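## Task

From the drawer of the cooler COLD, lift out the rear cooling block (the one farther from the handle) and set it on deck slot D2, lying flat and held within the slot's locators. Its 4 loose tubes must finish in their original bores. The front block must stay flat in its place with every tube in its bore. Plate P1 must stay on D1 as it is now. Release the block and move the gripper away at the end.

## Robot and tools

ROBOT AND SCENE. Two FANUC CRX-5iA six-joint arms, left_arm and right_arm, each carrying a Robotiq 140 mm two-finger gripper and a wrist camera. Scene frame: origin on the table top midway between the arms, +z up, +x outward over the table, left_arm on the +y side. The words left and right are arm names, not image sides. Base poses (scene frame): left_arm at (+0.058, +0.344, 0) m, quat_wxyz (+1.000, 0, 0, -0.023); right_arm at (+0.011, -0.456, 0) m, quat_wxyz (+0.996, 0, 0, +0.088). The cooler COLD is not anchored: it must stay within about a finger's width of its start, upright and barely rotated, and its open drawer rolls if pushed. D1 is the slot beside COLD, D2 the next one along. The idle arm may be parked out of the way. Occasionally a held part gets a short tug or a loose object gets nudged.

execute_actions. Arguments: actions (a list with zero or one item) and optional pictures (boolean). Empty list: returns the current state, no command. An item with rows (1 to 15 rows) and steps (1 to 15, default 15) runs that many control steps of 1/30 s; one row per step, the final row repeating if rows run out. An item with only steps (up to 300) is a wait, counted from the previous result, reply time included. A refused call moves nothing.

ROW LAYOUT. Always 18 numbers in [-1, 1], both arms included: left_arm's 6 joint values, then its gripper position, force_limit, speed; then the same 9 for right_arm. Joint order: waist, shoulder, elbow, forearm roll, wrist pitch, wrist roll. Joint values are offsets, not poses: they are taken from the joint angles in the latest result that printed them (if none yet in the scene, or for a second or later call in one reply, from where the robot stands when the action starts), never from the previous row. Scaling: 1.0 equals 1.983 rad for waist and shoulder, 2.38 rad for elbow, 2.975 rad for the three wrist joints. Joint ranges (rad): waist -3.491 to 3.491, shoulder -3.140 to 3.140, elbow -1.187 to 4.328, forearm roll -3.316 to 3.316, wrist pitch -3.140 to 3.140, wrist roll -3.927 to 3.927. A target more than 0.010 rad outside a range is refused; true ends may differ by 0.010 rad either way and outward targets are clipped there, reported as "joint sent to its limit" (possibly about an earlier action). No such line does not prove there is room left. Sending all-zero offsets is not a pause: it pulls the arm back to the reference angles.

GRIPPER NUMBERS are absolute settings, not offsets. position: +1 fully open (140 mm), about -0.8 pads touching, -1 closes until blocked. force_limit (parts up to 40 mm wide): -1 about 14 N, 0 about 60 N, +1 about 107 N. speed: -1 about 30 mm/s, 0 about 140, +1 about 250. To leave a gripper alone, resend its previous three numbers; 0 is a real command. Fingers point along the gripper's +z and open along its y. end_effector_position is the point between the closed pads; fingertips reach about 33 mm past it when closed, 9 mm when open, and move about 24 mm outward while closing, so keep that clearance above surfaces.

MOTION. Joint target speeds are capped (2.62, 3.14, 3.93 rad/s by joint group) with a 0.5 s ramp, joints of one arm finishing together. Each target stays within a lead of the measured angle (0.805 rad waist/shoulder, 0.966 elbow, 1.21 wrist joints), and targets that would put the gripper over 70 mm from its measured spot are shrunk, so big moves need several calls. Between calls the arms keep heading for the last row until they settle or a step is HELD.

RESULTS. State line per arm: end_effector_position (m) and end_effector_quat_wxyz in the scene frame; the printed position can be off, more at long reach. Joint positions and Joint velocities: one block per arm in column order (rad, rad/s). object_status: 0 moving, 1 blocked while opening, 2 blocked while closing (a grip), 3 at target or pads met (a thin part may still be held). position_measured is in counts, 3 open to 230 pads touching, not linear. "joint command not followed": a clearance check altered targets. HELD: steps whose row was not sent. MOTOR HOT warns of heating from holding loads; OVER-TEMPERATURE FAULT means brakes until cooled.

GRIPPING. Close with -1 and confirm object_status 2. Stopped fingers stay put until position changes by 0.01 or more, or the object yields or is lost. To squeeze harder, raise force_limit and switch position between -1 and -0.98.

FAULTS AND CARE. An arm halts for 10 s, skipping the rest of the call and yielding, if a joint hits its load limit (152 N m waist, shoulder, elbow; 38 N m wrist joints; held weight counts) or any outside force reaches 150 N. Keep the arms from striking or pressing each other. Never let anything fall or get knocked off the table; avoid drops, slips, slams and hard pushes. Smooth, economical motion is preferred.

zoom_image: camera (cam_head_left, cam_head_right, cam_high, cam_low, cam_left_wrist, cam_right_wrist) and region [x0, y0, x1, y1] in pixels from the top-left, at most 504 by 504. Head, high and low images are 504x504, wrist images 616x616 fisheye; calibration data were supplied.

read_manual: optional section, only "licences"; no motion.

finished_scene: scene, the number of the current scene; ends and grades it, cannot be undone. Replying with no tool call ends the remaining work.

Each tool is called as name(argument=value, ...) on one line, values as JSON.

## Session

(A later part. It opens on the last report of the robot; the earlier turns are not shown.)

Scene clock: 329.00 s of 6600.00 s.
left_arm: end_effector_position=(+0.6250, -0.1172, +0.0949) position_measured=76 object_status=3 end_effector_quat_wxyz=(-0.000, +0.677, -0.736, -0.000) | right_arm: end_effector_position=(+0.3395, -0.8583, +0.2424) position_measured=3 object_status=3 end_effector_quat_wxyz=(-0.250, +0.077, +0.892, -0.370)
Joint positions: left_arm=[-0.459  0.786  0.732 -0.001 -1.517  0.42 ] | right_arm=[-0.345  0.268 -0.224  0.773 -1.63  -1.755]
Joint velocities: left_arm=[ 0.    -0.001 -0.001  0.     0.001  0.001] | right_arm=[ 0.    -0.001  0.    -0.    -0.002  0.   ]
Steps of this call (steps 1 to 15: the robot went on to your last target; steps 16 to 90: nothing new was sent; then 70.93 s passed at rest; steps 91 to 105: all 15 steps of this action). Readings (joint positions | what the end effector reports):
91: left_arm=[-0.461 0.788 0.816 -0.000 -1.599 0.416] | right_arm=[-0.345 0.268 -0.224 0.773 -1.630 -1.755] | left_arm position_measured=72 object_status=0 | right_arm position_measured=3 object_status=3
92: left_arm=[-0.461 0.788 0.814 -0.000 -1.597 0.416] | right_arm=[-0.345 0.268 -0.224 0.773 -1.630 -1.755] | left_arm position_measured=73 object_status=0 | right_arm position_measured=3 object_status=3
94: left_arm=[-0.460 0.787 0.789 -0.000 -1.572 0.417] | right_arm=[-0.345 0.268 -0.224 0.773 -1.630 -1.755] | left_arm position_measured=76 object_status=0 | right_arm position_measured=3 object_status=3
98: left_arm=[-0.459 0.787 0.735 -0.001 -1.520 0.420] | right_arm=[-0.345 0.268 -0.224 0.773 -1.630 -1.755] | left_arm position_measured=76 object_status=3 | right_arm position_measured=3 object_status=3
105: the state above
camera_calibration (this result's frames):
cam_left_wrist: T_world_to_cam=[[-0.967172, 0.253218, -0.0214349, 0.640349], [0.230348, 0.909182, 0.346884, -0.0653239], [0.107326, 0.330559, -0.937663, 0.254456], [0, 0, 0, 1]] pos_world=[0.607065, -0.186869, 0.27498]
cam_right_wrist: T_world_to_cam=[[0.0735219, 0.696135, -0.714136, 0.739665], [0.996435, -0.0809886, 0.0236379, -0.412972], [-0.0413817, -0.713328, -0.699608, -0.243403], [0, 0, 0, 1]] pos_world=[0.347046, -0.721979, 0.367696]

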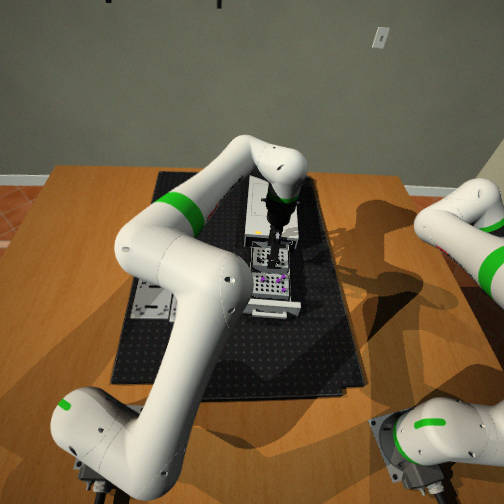

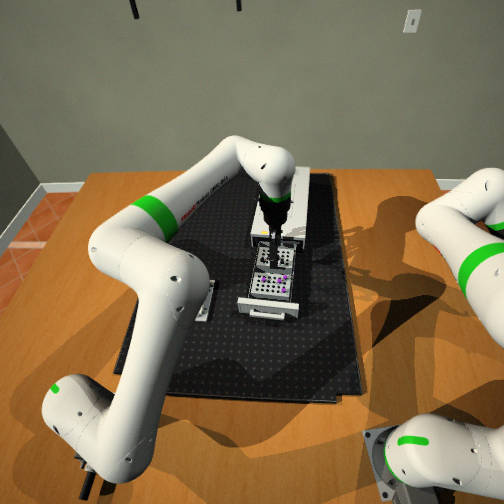

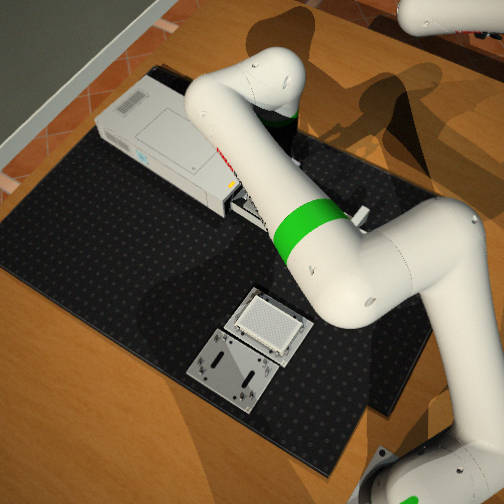

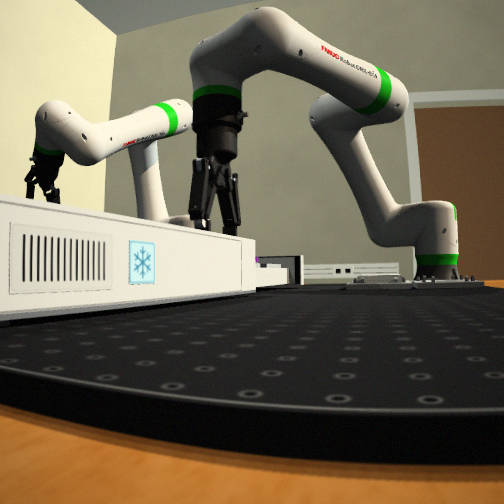

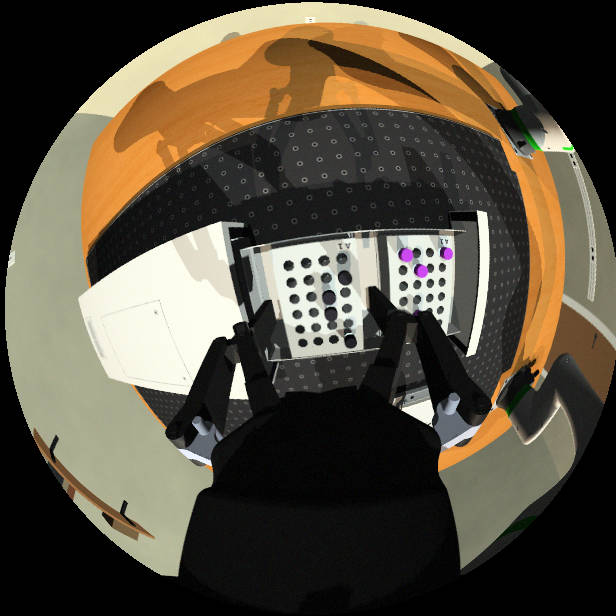

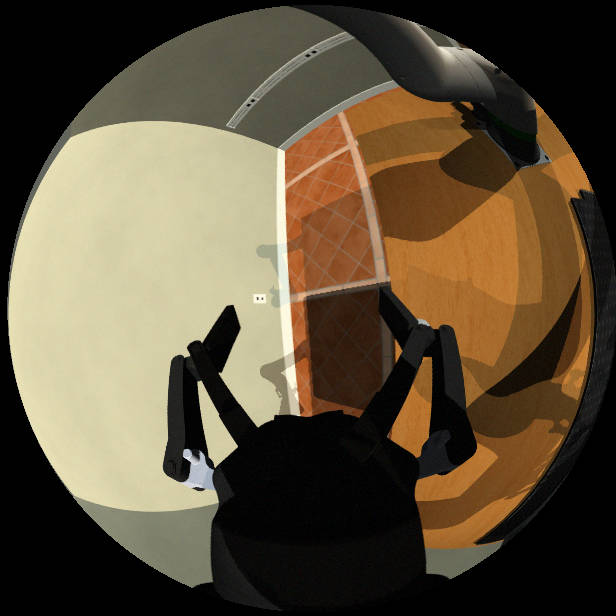

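execute_actions(actions=[{"rows": [[0,0.0002,-0.0012,0,0.0011,0,0.42,0,0,0,0,0,0,0,0,1,0,0],[0,0.0006,-0.0032,0,0.0030,0,0.42,0,0,0,0,0,0,0,0,1,0,0],[0,0.0011,-0.0060,0,0.0055,0,0.42,0,0,0,0,0,0,0,0,1,0,0],[0,0.0017,-0.0092,0,0.0085,0,0.42,0,0,0,0,0,0,0,0,1,0,0],[0,0.0023,-0.0124,0,0.0115,0,0.42,0,0,0,0,0,0,0,0,1,0,0],[0,0.0028,-0.0157,0,0.0144,0,0.42,0,0,0,0,0,0,0,0,1,0,0],[0,0.0034,-0.0189,0,0.0174,0,0.42,0,0,0,0,0,0,0,0,1,0,0],[0,0.0039,-0.0216,0,0.0199,0,0.42,0,0,0,0,0,0,0,0,1,0,0],[0,0.0043,-0.0236,0,0.0218,0,0.42,0,0,0,0,0,0,0,0,1,0,0],[0,0.00452,-0.02488,0,0.02292,0,0.42,0,0,0,0,0,0,0,0,1,0,0]], "steps": 15}])

Scene clock: 369.47 s of 6600.00 s.
left_arm: end_effector_position=(+0.6250, -0.1173, +0.0636) position_measured=76 object_status=3 end_effector_quat_wxyz=(-0.000, +0.677, -0.736, -0.000) | right_arm: end_effector_position=(+0.3395, -0.8583, +0.2424) position_measured=3 object_status=3 end_effector_quat_wxyz=(-0.250, +0.077, +0.892, -0.370)
Joint positions: left_arm=[-0.459  0.795  0.674 -0.    -1.45   0.42 ] | right_arm=[-0.345  0.268 -0.224  0.773 -1.63  -1.755]
Joint velocities: left_arm=[ 0.     0.002 -0.013  0.     0.014 -0.   ] | right_arm=[-0.001  0.     0.    -0.    -0.001  0.   ]
Steps of this call (steps 1 to 15: the robot went on to your last target; steps 16 to 90: nothing new was sent; then 36.97 s passed at rest; steps 91 to 105: all 15 steps of this action). Readings (joint positions | what the end effector reports):
91: left_arm=[-0.459 0.786 0.732 -0.000 -1.517 0.420] | right_arm=[-0.345 0.268 -0.224 0.773 -1.630 -1.755] | left_arm position_measured=76 object_status=3 | right_arm position_measured=3 object_status=3
92: left_arm=[-0.459 0.786 0.731 -0.000 -1.516 0.420] | right_arm=[-0.345 0.268 -0.224 0.773 -1.630 -1.755] | left_arm position_measured=76 object_status=3 | right_arm position_measured=3 object_status=3
94: left_arm=[-0.459 0.787 0.726 -0.000 -1.510 0.420] | right_arm=[-0.345 0.268 -0.224 0.773 -1.630 -1.755] | left_arm position_measured=76 object_status=3 | right_arm position_measured=3 object_status=3
98: left_arm=[-0.459 0.791 0.702 -0.000 -1.482 0.420] | right_arm=[-0.345 0.268 -0.224 0.773 -1.630 -1.755] | left_arm position_measured=76 object_status=3 | right_arm position_measured=3 object_status=3
105: the state above
camera_calibration (this result's frames):
cam_left_wrist: T_world_to_cam=[[-0.967168, 0.253229, -0.0214905, 0.639708], [0.230363, 0.909255, 0.346683, -0.0543668], [0.10733, 0.33035, -0.937736, 0.22507], [0, 0, 0, 1]] pos_world=[0.607072, -0.186911, 0.243652]
cam_right_wrist: T_world_to_cam=[[0.0735218, 0.696136, -0.714136, 0.739665], [0.996435, -0.0809888, 0.0236376, -0.412972], [-0.041382, -0.713327, -0.699608, -0.243403], [0, 0, 0, 1]] pos_world=[0.347046, -0.721979, 0.367696]

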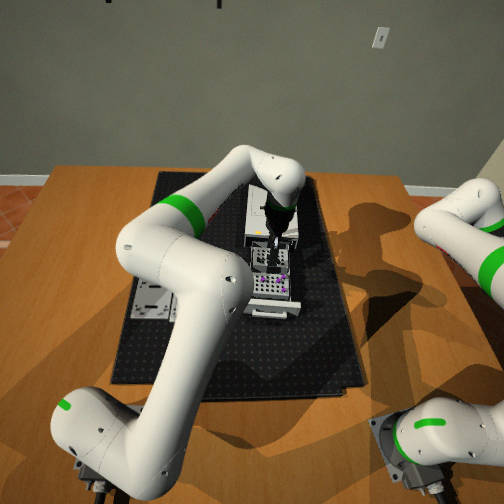

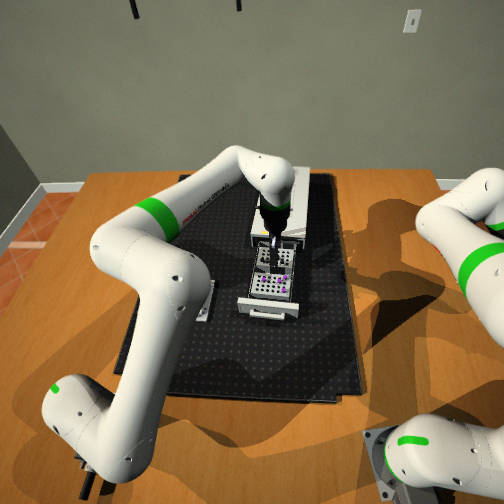

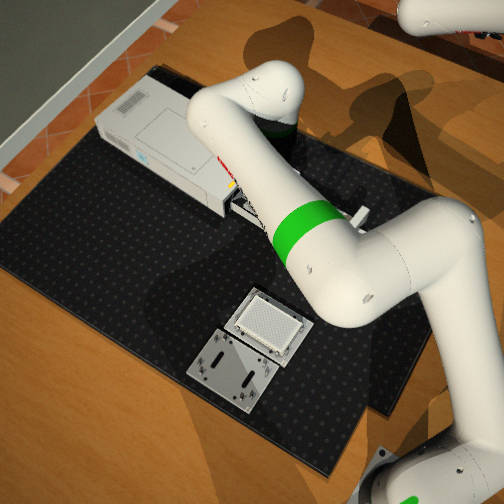

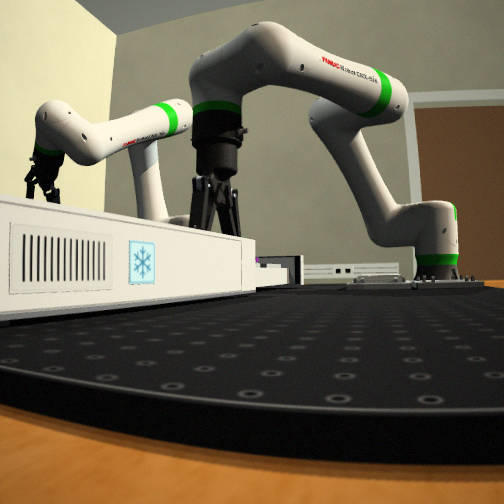

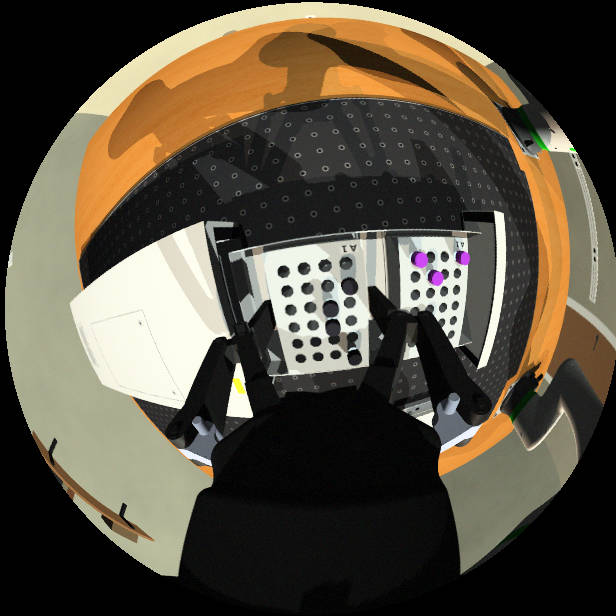

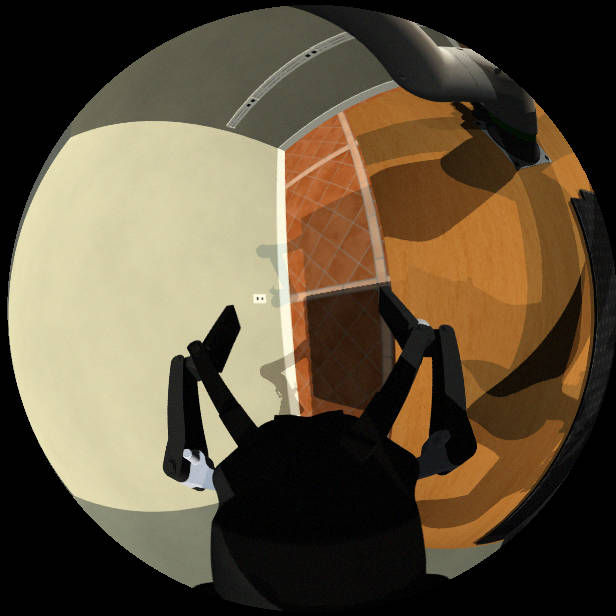

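execute_actions(actions=[{"rows": [[0,0,-0.0004,0,0.0004,0,-1,0.8,-0.8,0,0,0,0,0,0,1,0,0]], "steps": 15}], pictures=false)

execute_actions(actions=[{"steps": 8}])

Scene clock: 382.70 s of 6600.00 s.
left_arm: end_effector_position=(+0.6251, -0.1173, +0.0632) position_measured=105 object_status=0 end_effector_quat_wxyz=(-0.000, +0.677, -0.736, +0.000) | right_arm: end_effector_position=(+0.3395, -0.8583, +0.2424) position_measured=3 object_status=3 end_effector_quat_wxyz=(-0.250, +0.077, +0.892, -0.370)
Joint positions: left_arm=[-0.459  0.795  0.673 -0.001 -1.448  0.42 ] | right_arm=[-0.345  0.268 -0.224  0.773 -1.63  -1.755]
Joint velocities: left_arm=[-0.    -0.002 -0.     0.     0.001  0.   ] | right_arm=[ 0.    -0.    -0.001 -0.    -0.001 -0.001]
Steps of this call (steps 1 to 15: the robot went on to your last target; steps 16 to 90: nothing new was sent; then 9.73 s passed at rest; steps 91 to 105: all 15 steps of this action). Readings (joint positions | what the end effector reports):
91: left_arm=[-0.459 0.795 0.673 -0.001 -1.449 0.420] | right_arm=[-0.345 0.268 -0.224 0.773 -1.630 -1.755] | left_arm position_measured=76 object_status=0 | right_arm position_measured=3 object_status=3
92: left_arm=[-0.459 0.795 0.673 -0.001 -1.449 0.420] | right_arm=[-0.345 0.268 -0.224 0.773 -1.630 -1.755] | left_arm position_measured=77 object_status=0 | right_arm position_measured=3 object_status=3
94: left_arm=[-0.459 0.795 0.673 -0.001 -1.449 0.420] | right_arm=[-0.345 0.268 -0.224 0.773 -1.630 -1.755] | left_arm position_measured=83 object_status=0 | right_arm position_measured=3 object_status=3
98: left_arm=[-0.459 0.795 0.673 -0.001 -1.448 0.420] | right_arm=[-0.345 0.268 -0.224 0.773 -1.630 -1.755] | left_arm position_measured=94 object_status=0 | right_arm position_measured=3 object_status=3
105: the state above

Scene clock: 382.97 s of 6600.00 s.
left_arm: end_effector_position=(+0.6251, -0.1173, +0.0632) position_measured=105 object_status=2 end_effector_quat_wxyz=(-0.000, +0.677, -0.736, +0.000) | right_arm: end_effector_position=(+0.3395, -0.8583, +0.2424) position_measured=3 object_status=3 end_effector_quat_wxyz=(-0.250, +0.077, +0.892, -0.370)
Joint positions: left_arm=[-0.459  0.795  0.673 -0.001 -1.448  0.42 ] | right_arm=[-0.345  0.268 -0.224  0.773 -1.63  -1.755]
Joint velocities: left_arm=[ 0.    -0.001 -0.001  0.    -0.     0.001] | right_arm=[-0.     0.001 -0.001 -0.001 -0.001  0.001]
Steps of this call (steps 1 to 8: the robot went on to your last target). Readings (joint positions | what the end effector reports):
1: left_arm=[-0.459 0.795 0.673 -0.001 -1.448 0.420] | right_arm=[-0.345 0.268 -0.224 0.773 -1.630 -1.755] | left_arm position_measured=105 object_status=0 | right_arm position_measured=3 object_status=3
2: left_arm=[-0.459 0.795 0.673 -0.001 -1.448 0.420] | right_arm=[-0.345 0.268 -0.224 0.773 -1.630 -1.755] | left_arm position_measured=105 object_status=0 | right_arm position_measured=3 object_status=3
4: left_arm=[-0.459 0.795 0.673 -0.001 -1.448 0.420] | right_arm=[-0.345 0.268 -0.224 0.773 -1.630 -1.755] | left_arm position_measured=105 object_status=2 | right_arm position_measured=3 object_status=3
8: the state above
camera_calibration (this result's frames):
cam_left_wrist: T_world_to_cam=[[-0.967151, 0.253251, -0.0219568, 0.639818], [0.230221, 0.909264, 0.346752, -0.0541951], [0.10778, 0.330307, -0.9377, 0.224417], [0, 0, 0, 1]] pos_world=[0.60709, -0.186883, 0.243276]
cam_right_wrist: T_world_to_cam=[[0.0735218, 0.696136, -0.714136, 0.739665], [0.996435, -0.0809888, 0.0236378, -0.412972], [-0.0413819, -0.713328, -0.699608, -0.243403], [0, 0, 0, 1]] pos_world=[0.347046, -0.721979, 0.367696]

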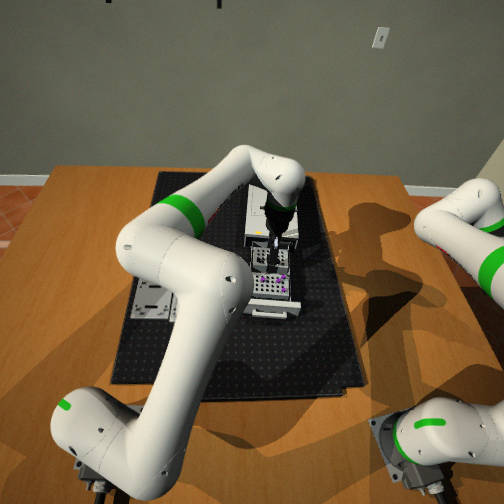

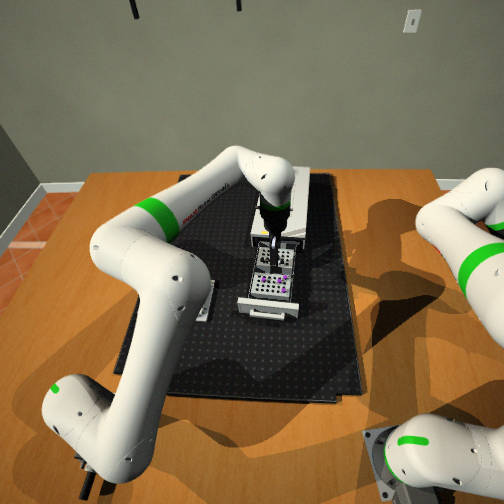

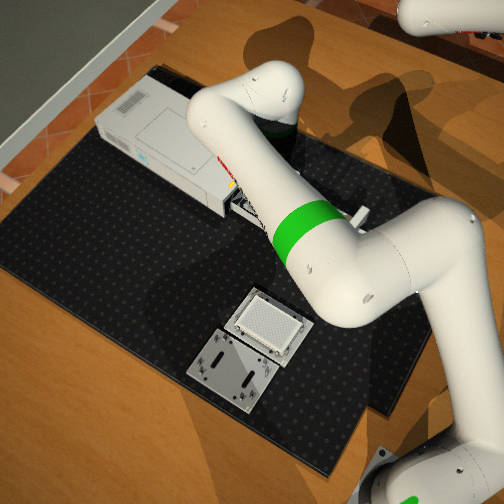

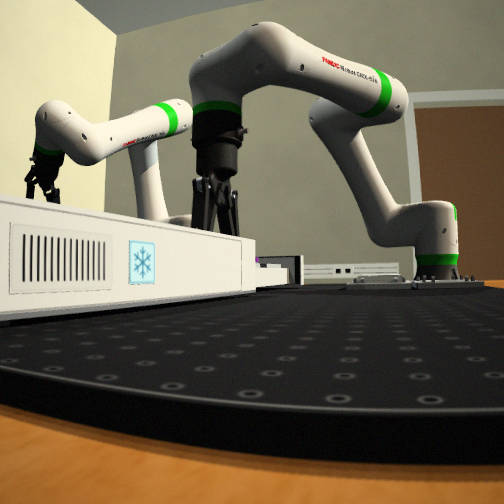

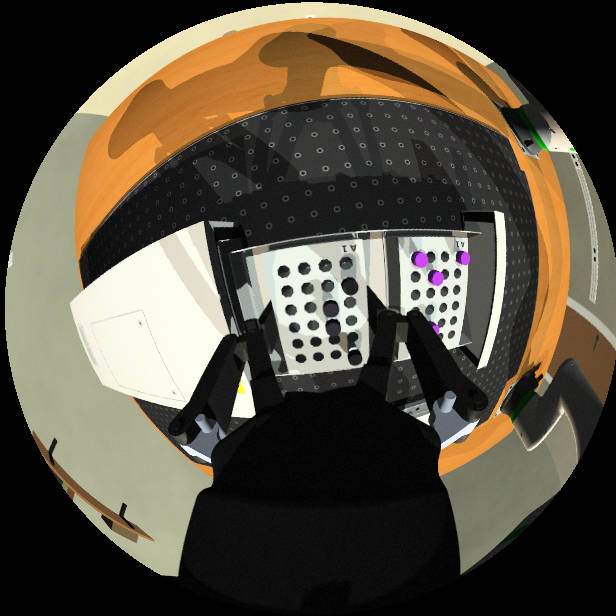

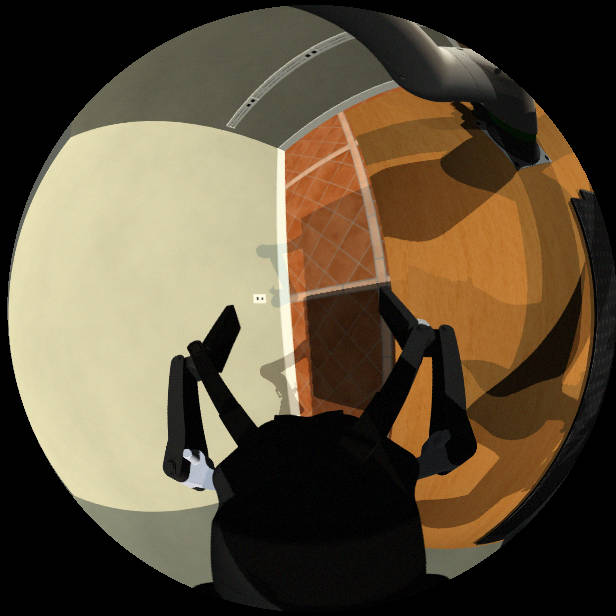

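execute_actions(actions=[{"rows": [[0,-0.0001,0.0004,0,-0.0004,0,-1,0.8,-0.8,0,0,0,0,0,0,1,0,0],[0,-0.0004,0.0015,0,-0.0015,0,-1,0.8,-0.8,0,0,0,0,0,0,1,0,0],[0,-0.0008,0.0031,0,-0.0030,0,-1,0.8,-0.8,0,0,0,0,0,0,1,0,0],[0,-0.0013,0.0052,0,-0.0050,0,-1,0.8,-0.8,0,0,0,0,0,0,1,0,0],[0,-0.0019,0.0077,0,-0.0074,0,-1,0.8,-0.8,0,0,0,0,0,0,1,0,0],[0,-0.0024,0.0104,0,-0.0099,0,-1,0.8,-0.8,0,0,0,0,0,0,1,0,0],[0,-0.0030,0.0133,0,-0.0126,0,-1,0.8,-0.8,0,0,0,0,0,0,1,0,0],[0,-0.0034,0.0161,0,-0.0152,0,-1,0.8,-0.8,0,0,0,0,0,0,1,0,0],[0,-0.0038,0.0188,0,-0.0176,0,-1,0.8,-0.8,0,0,0,0,0,0,1,0,0],[0,-0.0041,0.0212,0,-0.0197,0,-1,0.8,-0.8,0,0,0,0,0,0,1,0,0],[0,-0.0043,0.0231,0,-0.0214,0,-1,0.8,-0.8,0,0,0,0,0,0,1,0,0],[0,-0.0045,0.0244,0,-0.0225,0,-1,0.8,-0.8,0,0,0,0,0,0,1,0,0],[0,-0.00452,0.02488,0,-0.02292,0,-1,0.8,-0.8,0,0,0,0,0,0,1,0,0]], "steps": 15}], pictures=false)

execute_actions(actions=[{"steps": 6}])

Scene clock: 433.10 s of 6600.00 s.
left_arm: end_effector_position=(+0.6252, -0.1173, +0.0937) position_measured=105 object_status=2 end_effector_quat_wxyz=(-0.000, +0.677, -0.736, +0.000) | right_arm: end_effector_position=(+0.3395, -0.8583, +0.2424) position_measured=3 object_status=3 end_effector_quat_wxyz=(-0.250, +0.077, +0.892, -0.370)
Joint positions: left_arm=[-0.459  0.786  0.729 -0.    -1.513  0.42 ] | right_arm=[-0.345  0.268 -0.224  0.773 -1.63  -1.755]
Joint velocities: left_arm=[ 0.    -0.007  0.056  0.    -0.062 -0.   ] | right_arm=[-0.001 -0.     0.     0.001 -0.001 -0.   ]
Steps of this call (steps 1 to 15: the robot went on to your last target; steps 16 to 90: nothing new was sent; then 46.63 s passed at rest; steps 91 to 105: all 15 steps of this action). Readings (joint positions | what the end effector reports):
91: left_arm=[-0.459 0.795 0.673 -0.000 -1.448 0.420] | right_arm=[-0.345 0.268 -0.224 0.773 -1.630 -1.755] | left_arm position_measured=105 object_status=2 | right_arm position_measured=3 object_status=3
92: left_arm=[-0.459 0.795 0.673 -0.000 -1.449 0.420] | right_arm=[-0.345 0.268 -0.224 0.773 -1.630 -1.755] | left_arm position_measured=105 object_status=2 | right_arm position_measured=3 object_status=3
94: left_arm=[-0.459 0.795 0.675 -0.000 -1.452 0.420] | right_arm=[-0.345 0.268 -0.224 0.773 -1.630 -1.755] | left_arm position_measured=105 object_status=2 | right_arm position_measured=3 object_status=3
98: left_arm=[-0.459 0.791 0.693 -0.000 -1.472 0.420] | right_arm=[-0.345 0.268 -0.224 0.773 -1.630 -1.755] | left_arm position_measured=105 object_status=2 | right_arm position_measured=3 object_status=3
105: the state above

Scene clock: 433.30 s of 6600.00 s.
left_arm: end_effector_position=(+0.6251, -0.1173, +0.0950) position_measured=105 object_status=2 end_effector_quat_wxyz=(-0.000, +0.677, -0.736, +0.000) | right_arm: end_effector_position=(+0.3395, -0.8583, +0.2424) position_measured=3 object_status=3 end_effector_quat_wxyz=(-0.250, +0.077, +0.892, -0.370)
Joint positions: left_arm=[-0.459  0.786  0.732 -0.    -1.516  0.42 ] | right_arm=[-0.345  0.268 -0.224  0.773 -1.63  -1.755]
Joint velocities: left_arm=[-0.    -0.001  0.001 -0.    -0.001  0.001] | right_arm=[-0.     0.001 -0.001  0.     0.001  0.001]
Steps of this call (steps 1 to 6: the robot went on to your last target). Readings (joint positions | what the end effector reports):
1: left_arm=[-0.459 0.786 0.730 -0.000 -1.515 0.420] | right_arm=[-0.345 0.268 -0.224 0.773 -1.630 -1.755] | left_arm position_measured=105 object_status=2 | right_arm position_measured=3 object_status=3
2: left_arm=[-0.459 0.786 0.731 -0.000 -1.516 0.420] | right_arm=[-0.345 0.268 -0.224 0.773 -1.630 -1.755] | left_arm position_measured=105 object_status=2 | right_arm position_measured=3 object_status=3
4: left_arm=[-0.459 0.786 0.732 -0.000 -1.516 0.420] | right_arm=[-0.345 0.268 -0.224 0.773 -1.630 -1.755] | left_arm position_measured=105 object_status=2 | right_arm position_measured=3 object_status=3
6: the state above
camera_calibration (this result's frames):
cam_left_wrist: T_world_to_cam=[[-0.967173, 0.253177, -0.0218419, 0.640481], [0.230207, 0.909326, 0.346599, -0.0651326], [0.107612, 0.330193, -0.937759, 0.254309], [0, 0, 0, 1]] pos_world=[0.607083, -0.186899, 0.275044]
cam_right_wrist: T_world_to_cam=[[0.0735217, 0.696136, -0.714136, 0.739665], [0.996435, -0.0809887, 0.0236376, -0.412972], [-0.041382, -0.713327, -0.699608, -0.243403], [0, 0, 0, 1]] pos_world=[0.347046, -0.721979, 0.367696]

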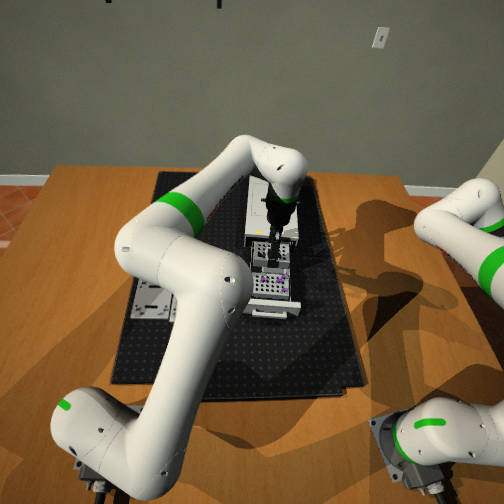

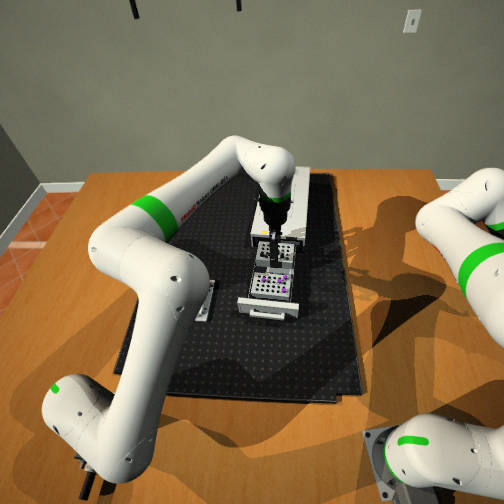

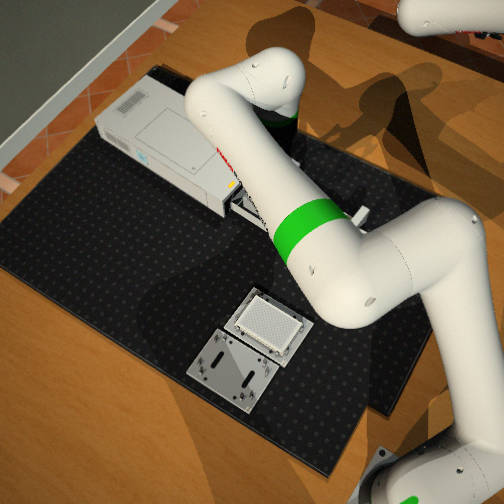

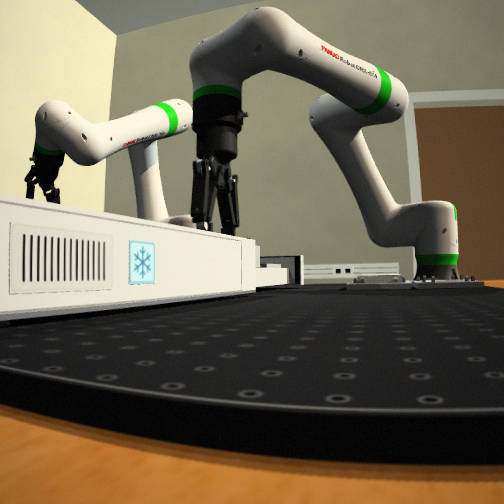

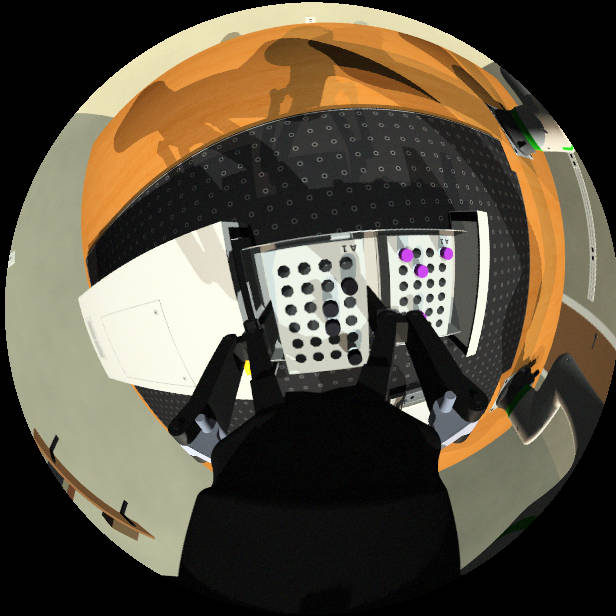

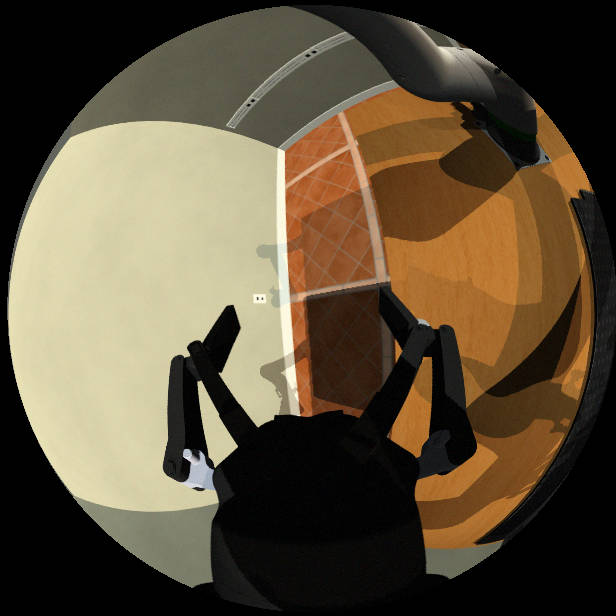

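execute_actions(actions=[{"rows": [[0,-0.0001,0.0010,0,-0.0009,0,-1,0.8,-0.8,0,0,0,0,0,0,1,0,0],[0,-0.0003,0.0036,0,-0.0031,0,-1,0.8,-0.8,0,0,0,0,0,0,1,0,0],[0,-0.0006,0.0075,0,-0.0064,0,-1,0.8,-0.8,0,0,0,0,0,0,1,0,0],[0,-0.0008,0.0125,0,-0.0105,0,-1,0.8,-0.8,0,0,0,0,0,0,1,0,0],[0,-0.0010,0.0183,0,-0.0153,0,-1,0.8,-0.8,0,0,0,0,0,0,1,0,0],[0,-0.0010,0.0248,0,-0.0205,0,-1,0.8,-0.8,0,0,0,0,0,0,1,0,0],[0,-0.0009,0.0315,0,-0.0258,0,-1,0.8,-0.8,0,0,0,0,0,0,1,0,0],[0,-0.0005,0.0386,0,-0.0312,0,-1,0.8,-0.8,0,0,0,0,0,0,1,0,0],[0,0.0001,0.0454,0,-0.0363,0,-1,0.8,-0.8,0,0,0,0,0,0,1,0,0],[0,0.0007,0.0516,0,-0.0408,0,-1,0.8,-0.8,0,0,0,0,0,0,1,0,0],[0,0.0013,0.0566,0,-0.0444,0,-1,0.8,-0.8,0,0,0,0,0,0,1,0,0],[0,0.0017,0.0600,0,-0.0469,0,-1,0.8,-0.8,0,0,0,0,0,0,1,0,0],[0,0.00183,0.06122,0,-0.04785,0,-1,0.8,-0.8,0,0,0,0,0,0,1,0,0]], "steps": 15}], pictures=false)

execute_actions(actions=[{"steps": 6}])

Scene clock: 449.00 s of 6600.00 s.
left_arm: end_effector_position=(+0.6252, -0.1173, +0.1510) position_measured=105 object_status=2 end_effector_quat_wxyz=(-0.000, +0.677, -0.736, +0.000) | right_arm: end_effector_position=(+0.3395, -0.8583, +0.2424) position_measured=3 object_status=3 end_effector_quat_wxyz=(-0.250, +0.077, +0.892, -0.370)
Joint positions: left_arm=[-0.459  0.788  0.866 -0.001 -1.648  0.42 ] | right_arm=[-0.345  0.268 -0.224  0.773 -1.63  -1.755]
Joint velocities: left_arm=[ 0.     0.019  0.238 -0.001 -0.218 -0.   ] | right_arm=[ 0.     0.    -0.002 -0.    -0.001  0.001]
Steps of this call (steps 1 to 15: the robot went on to your last target; steps 16 to 90: nothing new was sent; then 12.20 s passed at rest; steps 91 to 105: all 15 steps of this action). Readings (joint positions | what the end effector reports):
91: left_arm=[-0.459 0.786 0.732 -0.001 -1.517 0.420] | right_arm=[-0.345 0.268 -0.224 0.773 -1.630 -1.755] | left_arm position_measured=105 object_status=2 | right_arm position_measured=3 object_status=3
92: left_arm=[-0.459 0.786 0.733 -0.001 -1.517 0.420] | right_arm=[-0.345 0.268 -0.224 0.773 -1.630 -1.755] | left_arm position_measured=105 object_status=2 | right_arm position_measured=3 object_status=3
94: left_arm=[-0.459 0.786 0.739 -0.001 -1.524 0.420] | right_arm=[-0.345 0.268 -0.224 0.773 -1.630 -1.755] | left_arm position_measured=105 object_status=2 | right_arm position_measured=3 object_status=3
98: left_arm=[-0.459 0.784 0.774 -0.001 -1.560 0.420] | right_arm=[-0.345 0.268 -0.224 0.773 -1.630 -1.755] | left_arm position_measured=105 object_status=2 | right_arm position_measured=3 object_status=3
105: the state above

Scene clock: 449.20 s of 6600.00 s.
left_arm: end_effector_position=(+0.6250, -0.1172, +0.1548) position_measured=105 object_status=2 end_effector_quat_wxyz=(-0.000, +0.677, -0.736, -0.000) | right_arm: end_effector_position=(+0.3395, -0.8583, +0.2424) position_measured=3 object_status=3 end_effector_quat_wxyz=(-0.250, +0.077, +0.892, -0.370)
Joint positions: left_arm=[-0.459  0.79   0.877 -0.001 -1.659  0.42 ] | right_arm=[-0.345  0.268 -0.224  0.773 -1.63  -1.755]
Joint velocities: left_arm=[ 0.    -0.     0.004  0.    -0.002  0.   ] | right_arm=[-0.001  0.    -0.001 -0.001  0.     0.   ]
Steps of this call (steps 1 to 6: the robot went on to your last target). Readings (joint positions | what the end effector reports):
1: left_arm=[-0.459 0.789 0.873 -0.001 -1.654 0.420] | right_arm=[-0.345 0.268 -0.224 0.773 -1.630 -1.755] | left_arm position_measured=105 object_status=2 | right_arm position_measured=3 object_status=3
2: left_arm=[-0.459 0.789 0.875 -0.001 -1.657 0.420] | right_arm=[-0.345 0.268 -0.224 0.773 -1.630 -1.755] | left_arm position_measured=105 object_status=2 | right_arm position_measured=3 object_status=3
4: left_arm=[-0.459 0.790 0.877 -0.001 -1.658 0.420] | right_arm=[-0.345 0.268 -0.224 0.773 -1.630 -1.755] | left_arm position_measured=105 object_status=2 | right_arm position_measured=3 object_status=3
6: the state above
camera_calibration (this result's frames):
cam_left_wrist: T_world_to_cam=[[-0.967194, 0.253128, -0.021505, 0.641664], [0.230242, 0.909216, 0.346865, -0.0860067], [0.107354, 0.330534, -0.937668, 0.310553], [0, 0, 0, 1]] pos_world=[0.607076, -0.186873, 0.334827]
cam_right_wrist: T_world_to_cam=[[0.0735218, 0.696136, -0.714136, 0.739665], [0.996435, -0.0809888, 0.0236377, -0.412972], [-0.0413819, -0.713327, -0.699608, -0.243403], [0, 0, 0, 1]] pos_world=[0.347046, -0.721979, 0.367696]

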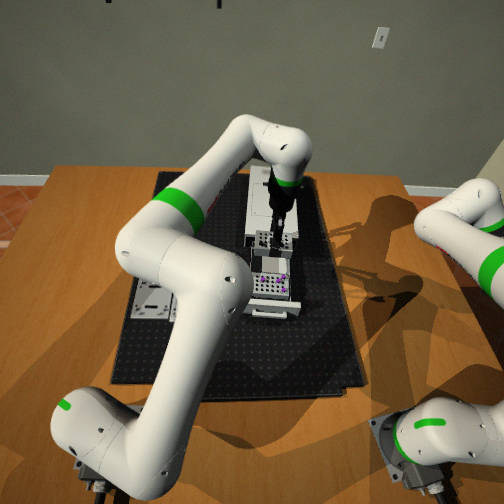

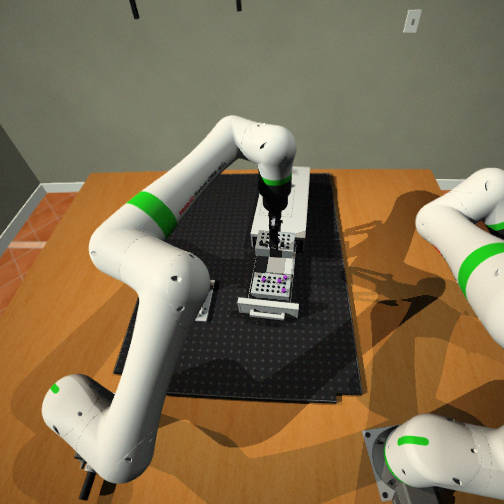

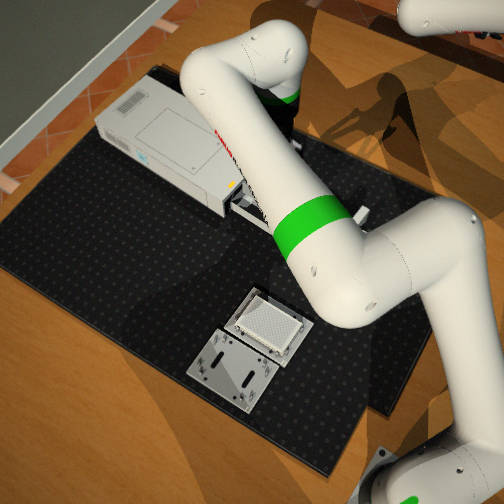

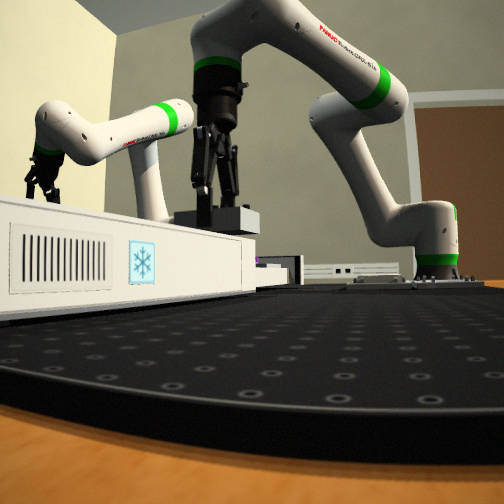

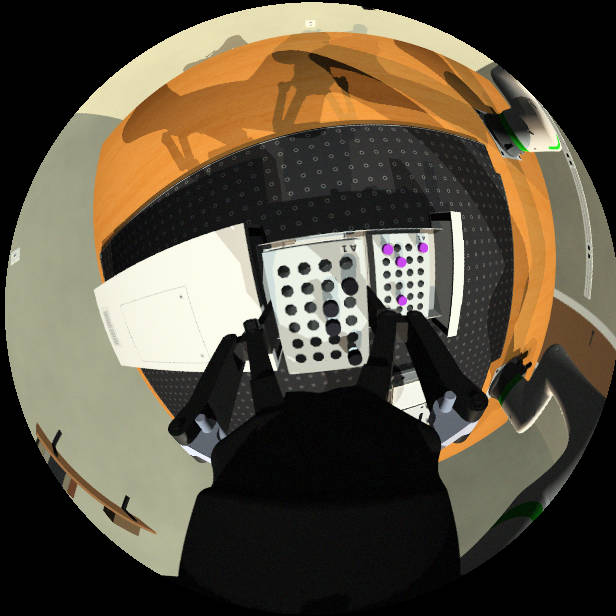

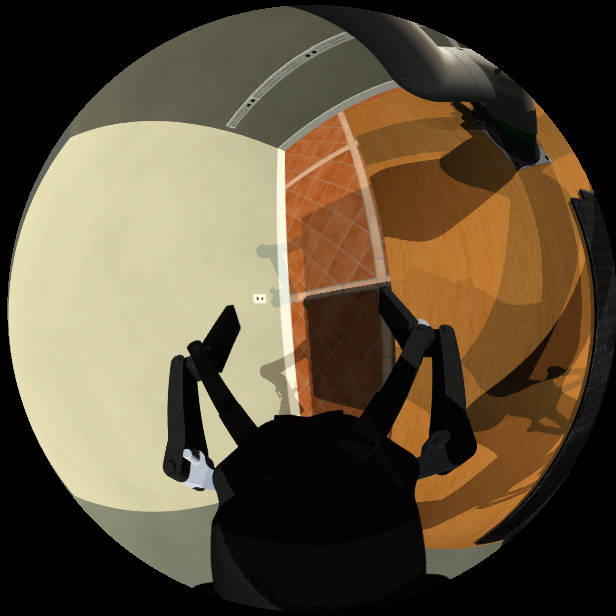

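execute_actions(actions=[{"rows": [[0.0035,-0.0040,-0.0050,0,0.0013,-0.0074,-1,0.8,-0.8,0,0,0,0,0,0,1,0,0],[0.0088,-0.0101,-0.0125,0,0.0033,-0.0184,-1,0.8,-0.8,0,0,0,0,0,0,1,0,0],[0.0158,-0.0182,-0.0226,0,0.0059,-0.0331,-1,0.8,-0.8,0,0,0,0,0,0,1,0,0],[0.0246,-0.0283,-0.0351,0,0.0092,-0.0515,-1,0.8,-0.8,0,0,0,0,0,0,1,0,0],[0.0352,-0.0404,-0.0501,0,0.0132,-0.0736,-1,0.8,-0.8,0,0,0,0,0,0,1,0,0],[0.0492,-0.0566,-0.0702,0,0.0184,-0.1031,-1,0.8,-0.8,0,0,0,0,0,0,1,0,0],[0.0703,-0.0809,-0.1002,0,0.0263,-0.1472,-1,0.8,-0.8,0,0,0,0,0,0,1,0,0],[0.1055,-0.1213,-0.1503,0,0.0395,-0.2208,-1,0.8,-0.8,0,0,0,0,0,0,1,0,0],[0.1758,-0.2022,-0.2506,0,0.0658,-0.3681,-1,0.8,-0.8,0,0,0,0,0,0,1,0,0],[0.2109,-0.2426,-0.3007,0,0.0790,-0.4417,-1,0.8,-0.8,0,0,0,0,0,0,1,0,0],[0.2109,-0.2426,-0.3007,0,0.0790,-0.4417,-1,0.8,-0.8,0,0,0,0,0,0,1,0,0],[0.2109,-0.2426,-0.3007,0,0.0790,-0.4417,-1,0.8,-0.8,0,0,0,0,0,0,1,0,0],[0.2461,-0.2830,-0.3508,0,0.0921,-0.5153,-1,0.8,-0.8,0,0,0,0,0,0,1,0,0],[0.2461,-0.2830,-0.3508,0,0.0921,-0.5153,-1,0.8,-0.8,0,0,0,0,0,0,1,0,0],[0.3515,-0.4043,-0.5011,0.0002,0.1316,-0.7361,-1,0.8,-0.8,0,0,0,0,0,0,1,0,0]], "steps": 15}], pictures=false)

execute_actions(actions=[{"steps": 42}])

Scene clock: 493.83 s of 6600.00 s.
left_arm: end_effector_position=(+0.6386, -0.0038, +0.1647) position_measured=105 object_status=2 end_effector_quat_wxyz=(+0.000, -0.544, +0.839, +0.000) | right_arm: end_effector_position=(+0.3395, -0.8583, +0.2424) position_measured=3 object_status=3 end_effector_quat_wxyz=(-0.250, +0.077, +0.892, -0.370)
Joint positions: left_arm=[-0.301  0.608  0.608 -0.    -1.57  -0.075] | right_arm=[-0.345  0.268 -0.224  0.773 -1.63  -1.755]
Joint velocities: left_arm=[ 0.462 -0.531 -0.791  0.     0.258 -1.432] | right_arm=[ 0.001  0.     0.    -0.     0.002 -0.   ]
Steps of this call (steps 1 to 30: the robot went on to your last target; steps 31 to 90: nothing new was sent; then 41.13 s passed at rest; steps 91 to 105: all 15 steps of this action). Readings (joint positions | what the end effector reports):
91: left_arm=[-0.459 0.789 0.878 -0.000 -1.659 0.420] | right_arm=[-0.345 0.268 -0.224 0.773 -1.630 -1.755] | left_arm position_measured=105 object_status=2 | right_arm position_measured=3 object_status=3
92: left_arm=[-0.458 0.788 0.876 -0.000 -1.659 0.417] | right_arm=[-0.345 0.268 -0.224 0.773 -1.630 -1.755] | left_arm position_measured=105 object_status=2 | right_arm position_measured=3 object_status=3
94: left_arm=[-0.449 0.779 0.862 -0.000 -1.654 0.390] | right_arm=[-0.345 0.268 -0.224 0.773 -1.630 -1.755] | left_arm position_measured=105 object_status=2 | right_arm position_measured=3 object_status=3
98: left_arm=[-0.408 0.732 0.791 -0.000 -1.630 0.262] | right_arm=[-0.345 0.268 -0.224 0.773 -1.630 -1.755] | left_arm position_measured=105 object_status=2 | right_arm position_measured=3 object_status=3
105: the state above

Scene clock: 495.23 s of 6600.00 s.
left_arm: end_effector_position=(+0.4809, +0.2941, +0.1101) position_measured=105 object_status=2 end_effector_quat_wxyz=(+0.000, +0.003, +1.000, +0.000) | right_arm: end_effector_position=(+0.3395, -0.8583, +0.2424) position_measured=3 object_status=3 end_effector_quat_wxyz=(-0.250, +0.077, +0.892, -0.370)
Joint positions: left_arm=[ 0.238 -0.012 -0.315  0.    -1.267 -1.77 ] | right_arm=[-0.345  0.268 -0.224  0.773 -1.63  -1.755]
Joint velocities: left_arm=[ 0.    -0.002 -0.    -0.     0.001 -0.   ] | right_arm=[ 0.     0.001 -0.001 -0.     0.     0.001]
Steps of this call (steps 1 to 42: the robot went on to your last target). Readings (joint positions | what the end effector reports):
1: left_arm=[-0.285 0.589 0.580 -0.000 -1.561 -0.122] | right_arm=[-0.345 0.268 -0.224 0.773 -1.630 -1.755] | left_arm position_measured=105 object_status=2 | right_arm position_measured=3 object_status=3
2: left_arm=[-0.267 0.569 0.549 -0.000 -1.551 -0.163] | right_arm=[-0.345 0.268 -0.224 0.773 -1.630 -1.755] | left_arm position_measured=105 object_status=2 | right_arm position_measured=3 object_status=3
4: left_arm=[-0.232 0.528 0.489 -0.000 -1.531 -0.243] | right_arm=[-0.345 0.268 -0.224 0.773 -1.630 -1.755] | left_arm position_measured=105 object_status=2 | right_arm position_measured=3 object_status=3
8: left_arm=[-0.165 0.451 0.374 -0.000 -1.493 -0.414] | right_arm=[-0.345 0.268 -0.224 0.773 -1.630 -1.755] | left_arm position_measured=105 object_status=2 | right_arm position_measured=3 object_status=3
42: the state above
camera_calibration (this result's frames):
cam_left_wrist: T_world_to_cam=[[0.176963, 0.983988, -0.0212705, -0.368042], [0.924383, -0.158746, 0.346865, -0.431004], [0.337934, -0.0810445, -0.937674, 0.158401], [0, 0, 0, 1]] pos_world=[0.410014, 0.306566, 0.2902]
cam_right_wrist: T_world_to_cam=[[0.0735218, 0.696136, -0.714136, 0.739665], [0.996435, -0.0809888, 0.0236377, -0.412972], [-0.0413819, -0.713327, -0.699608, -0.243403], [0, 0, 0, 1]] pos_world=[0.347046, -0.721979, 0.367696]

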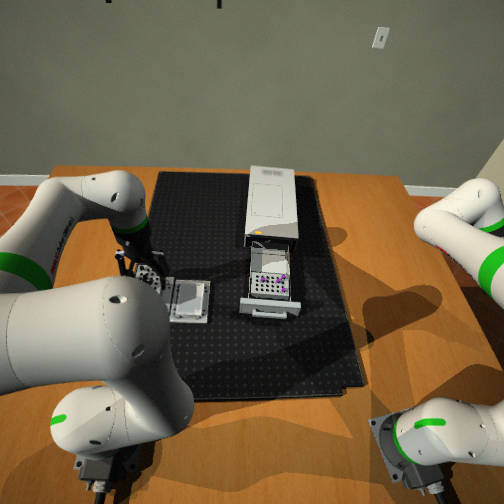

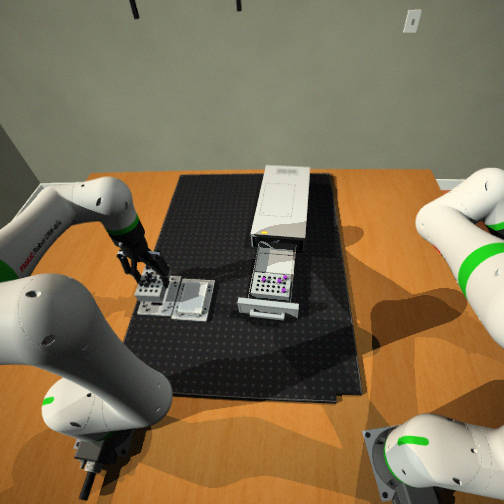

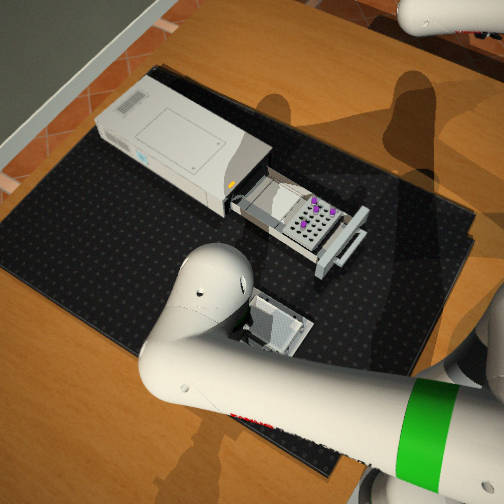

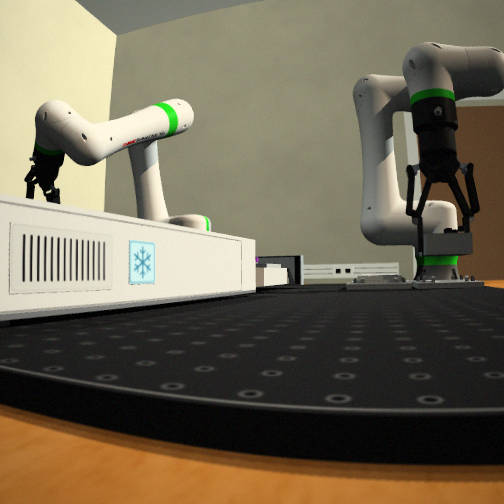

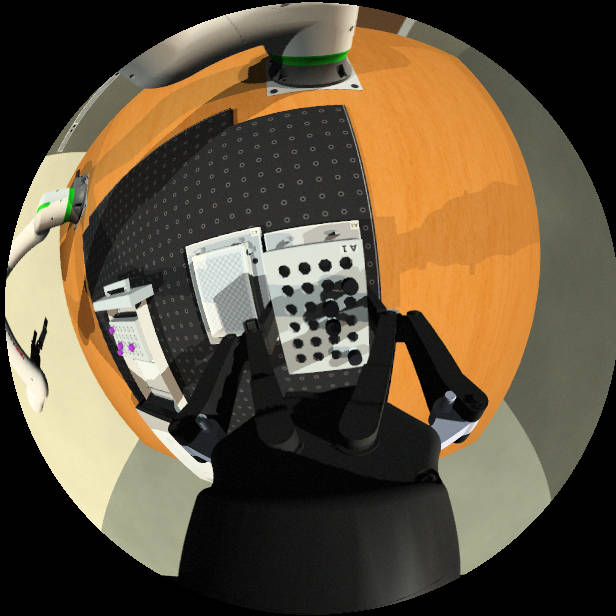

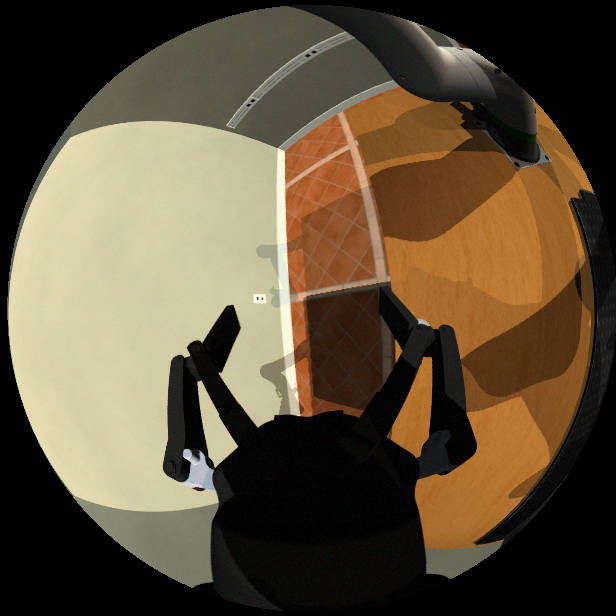

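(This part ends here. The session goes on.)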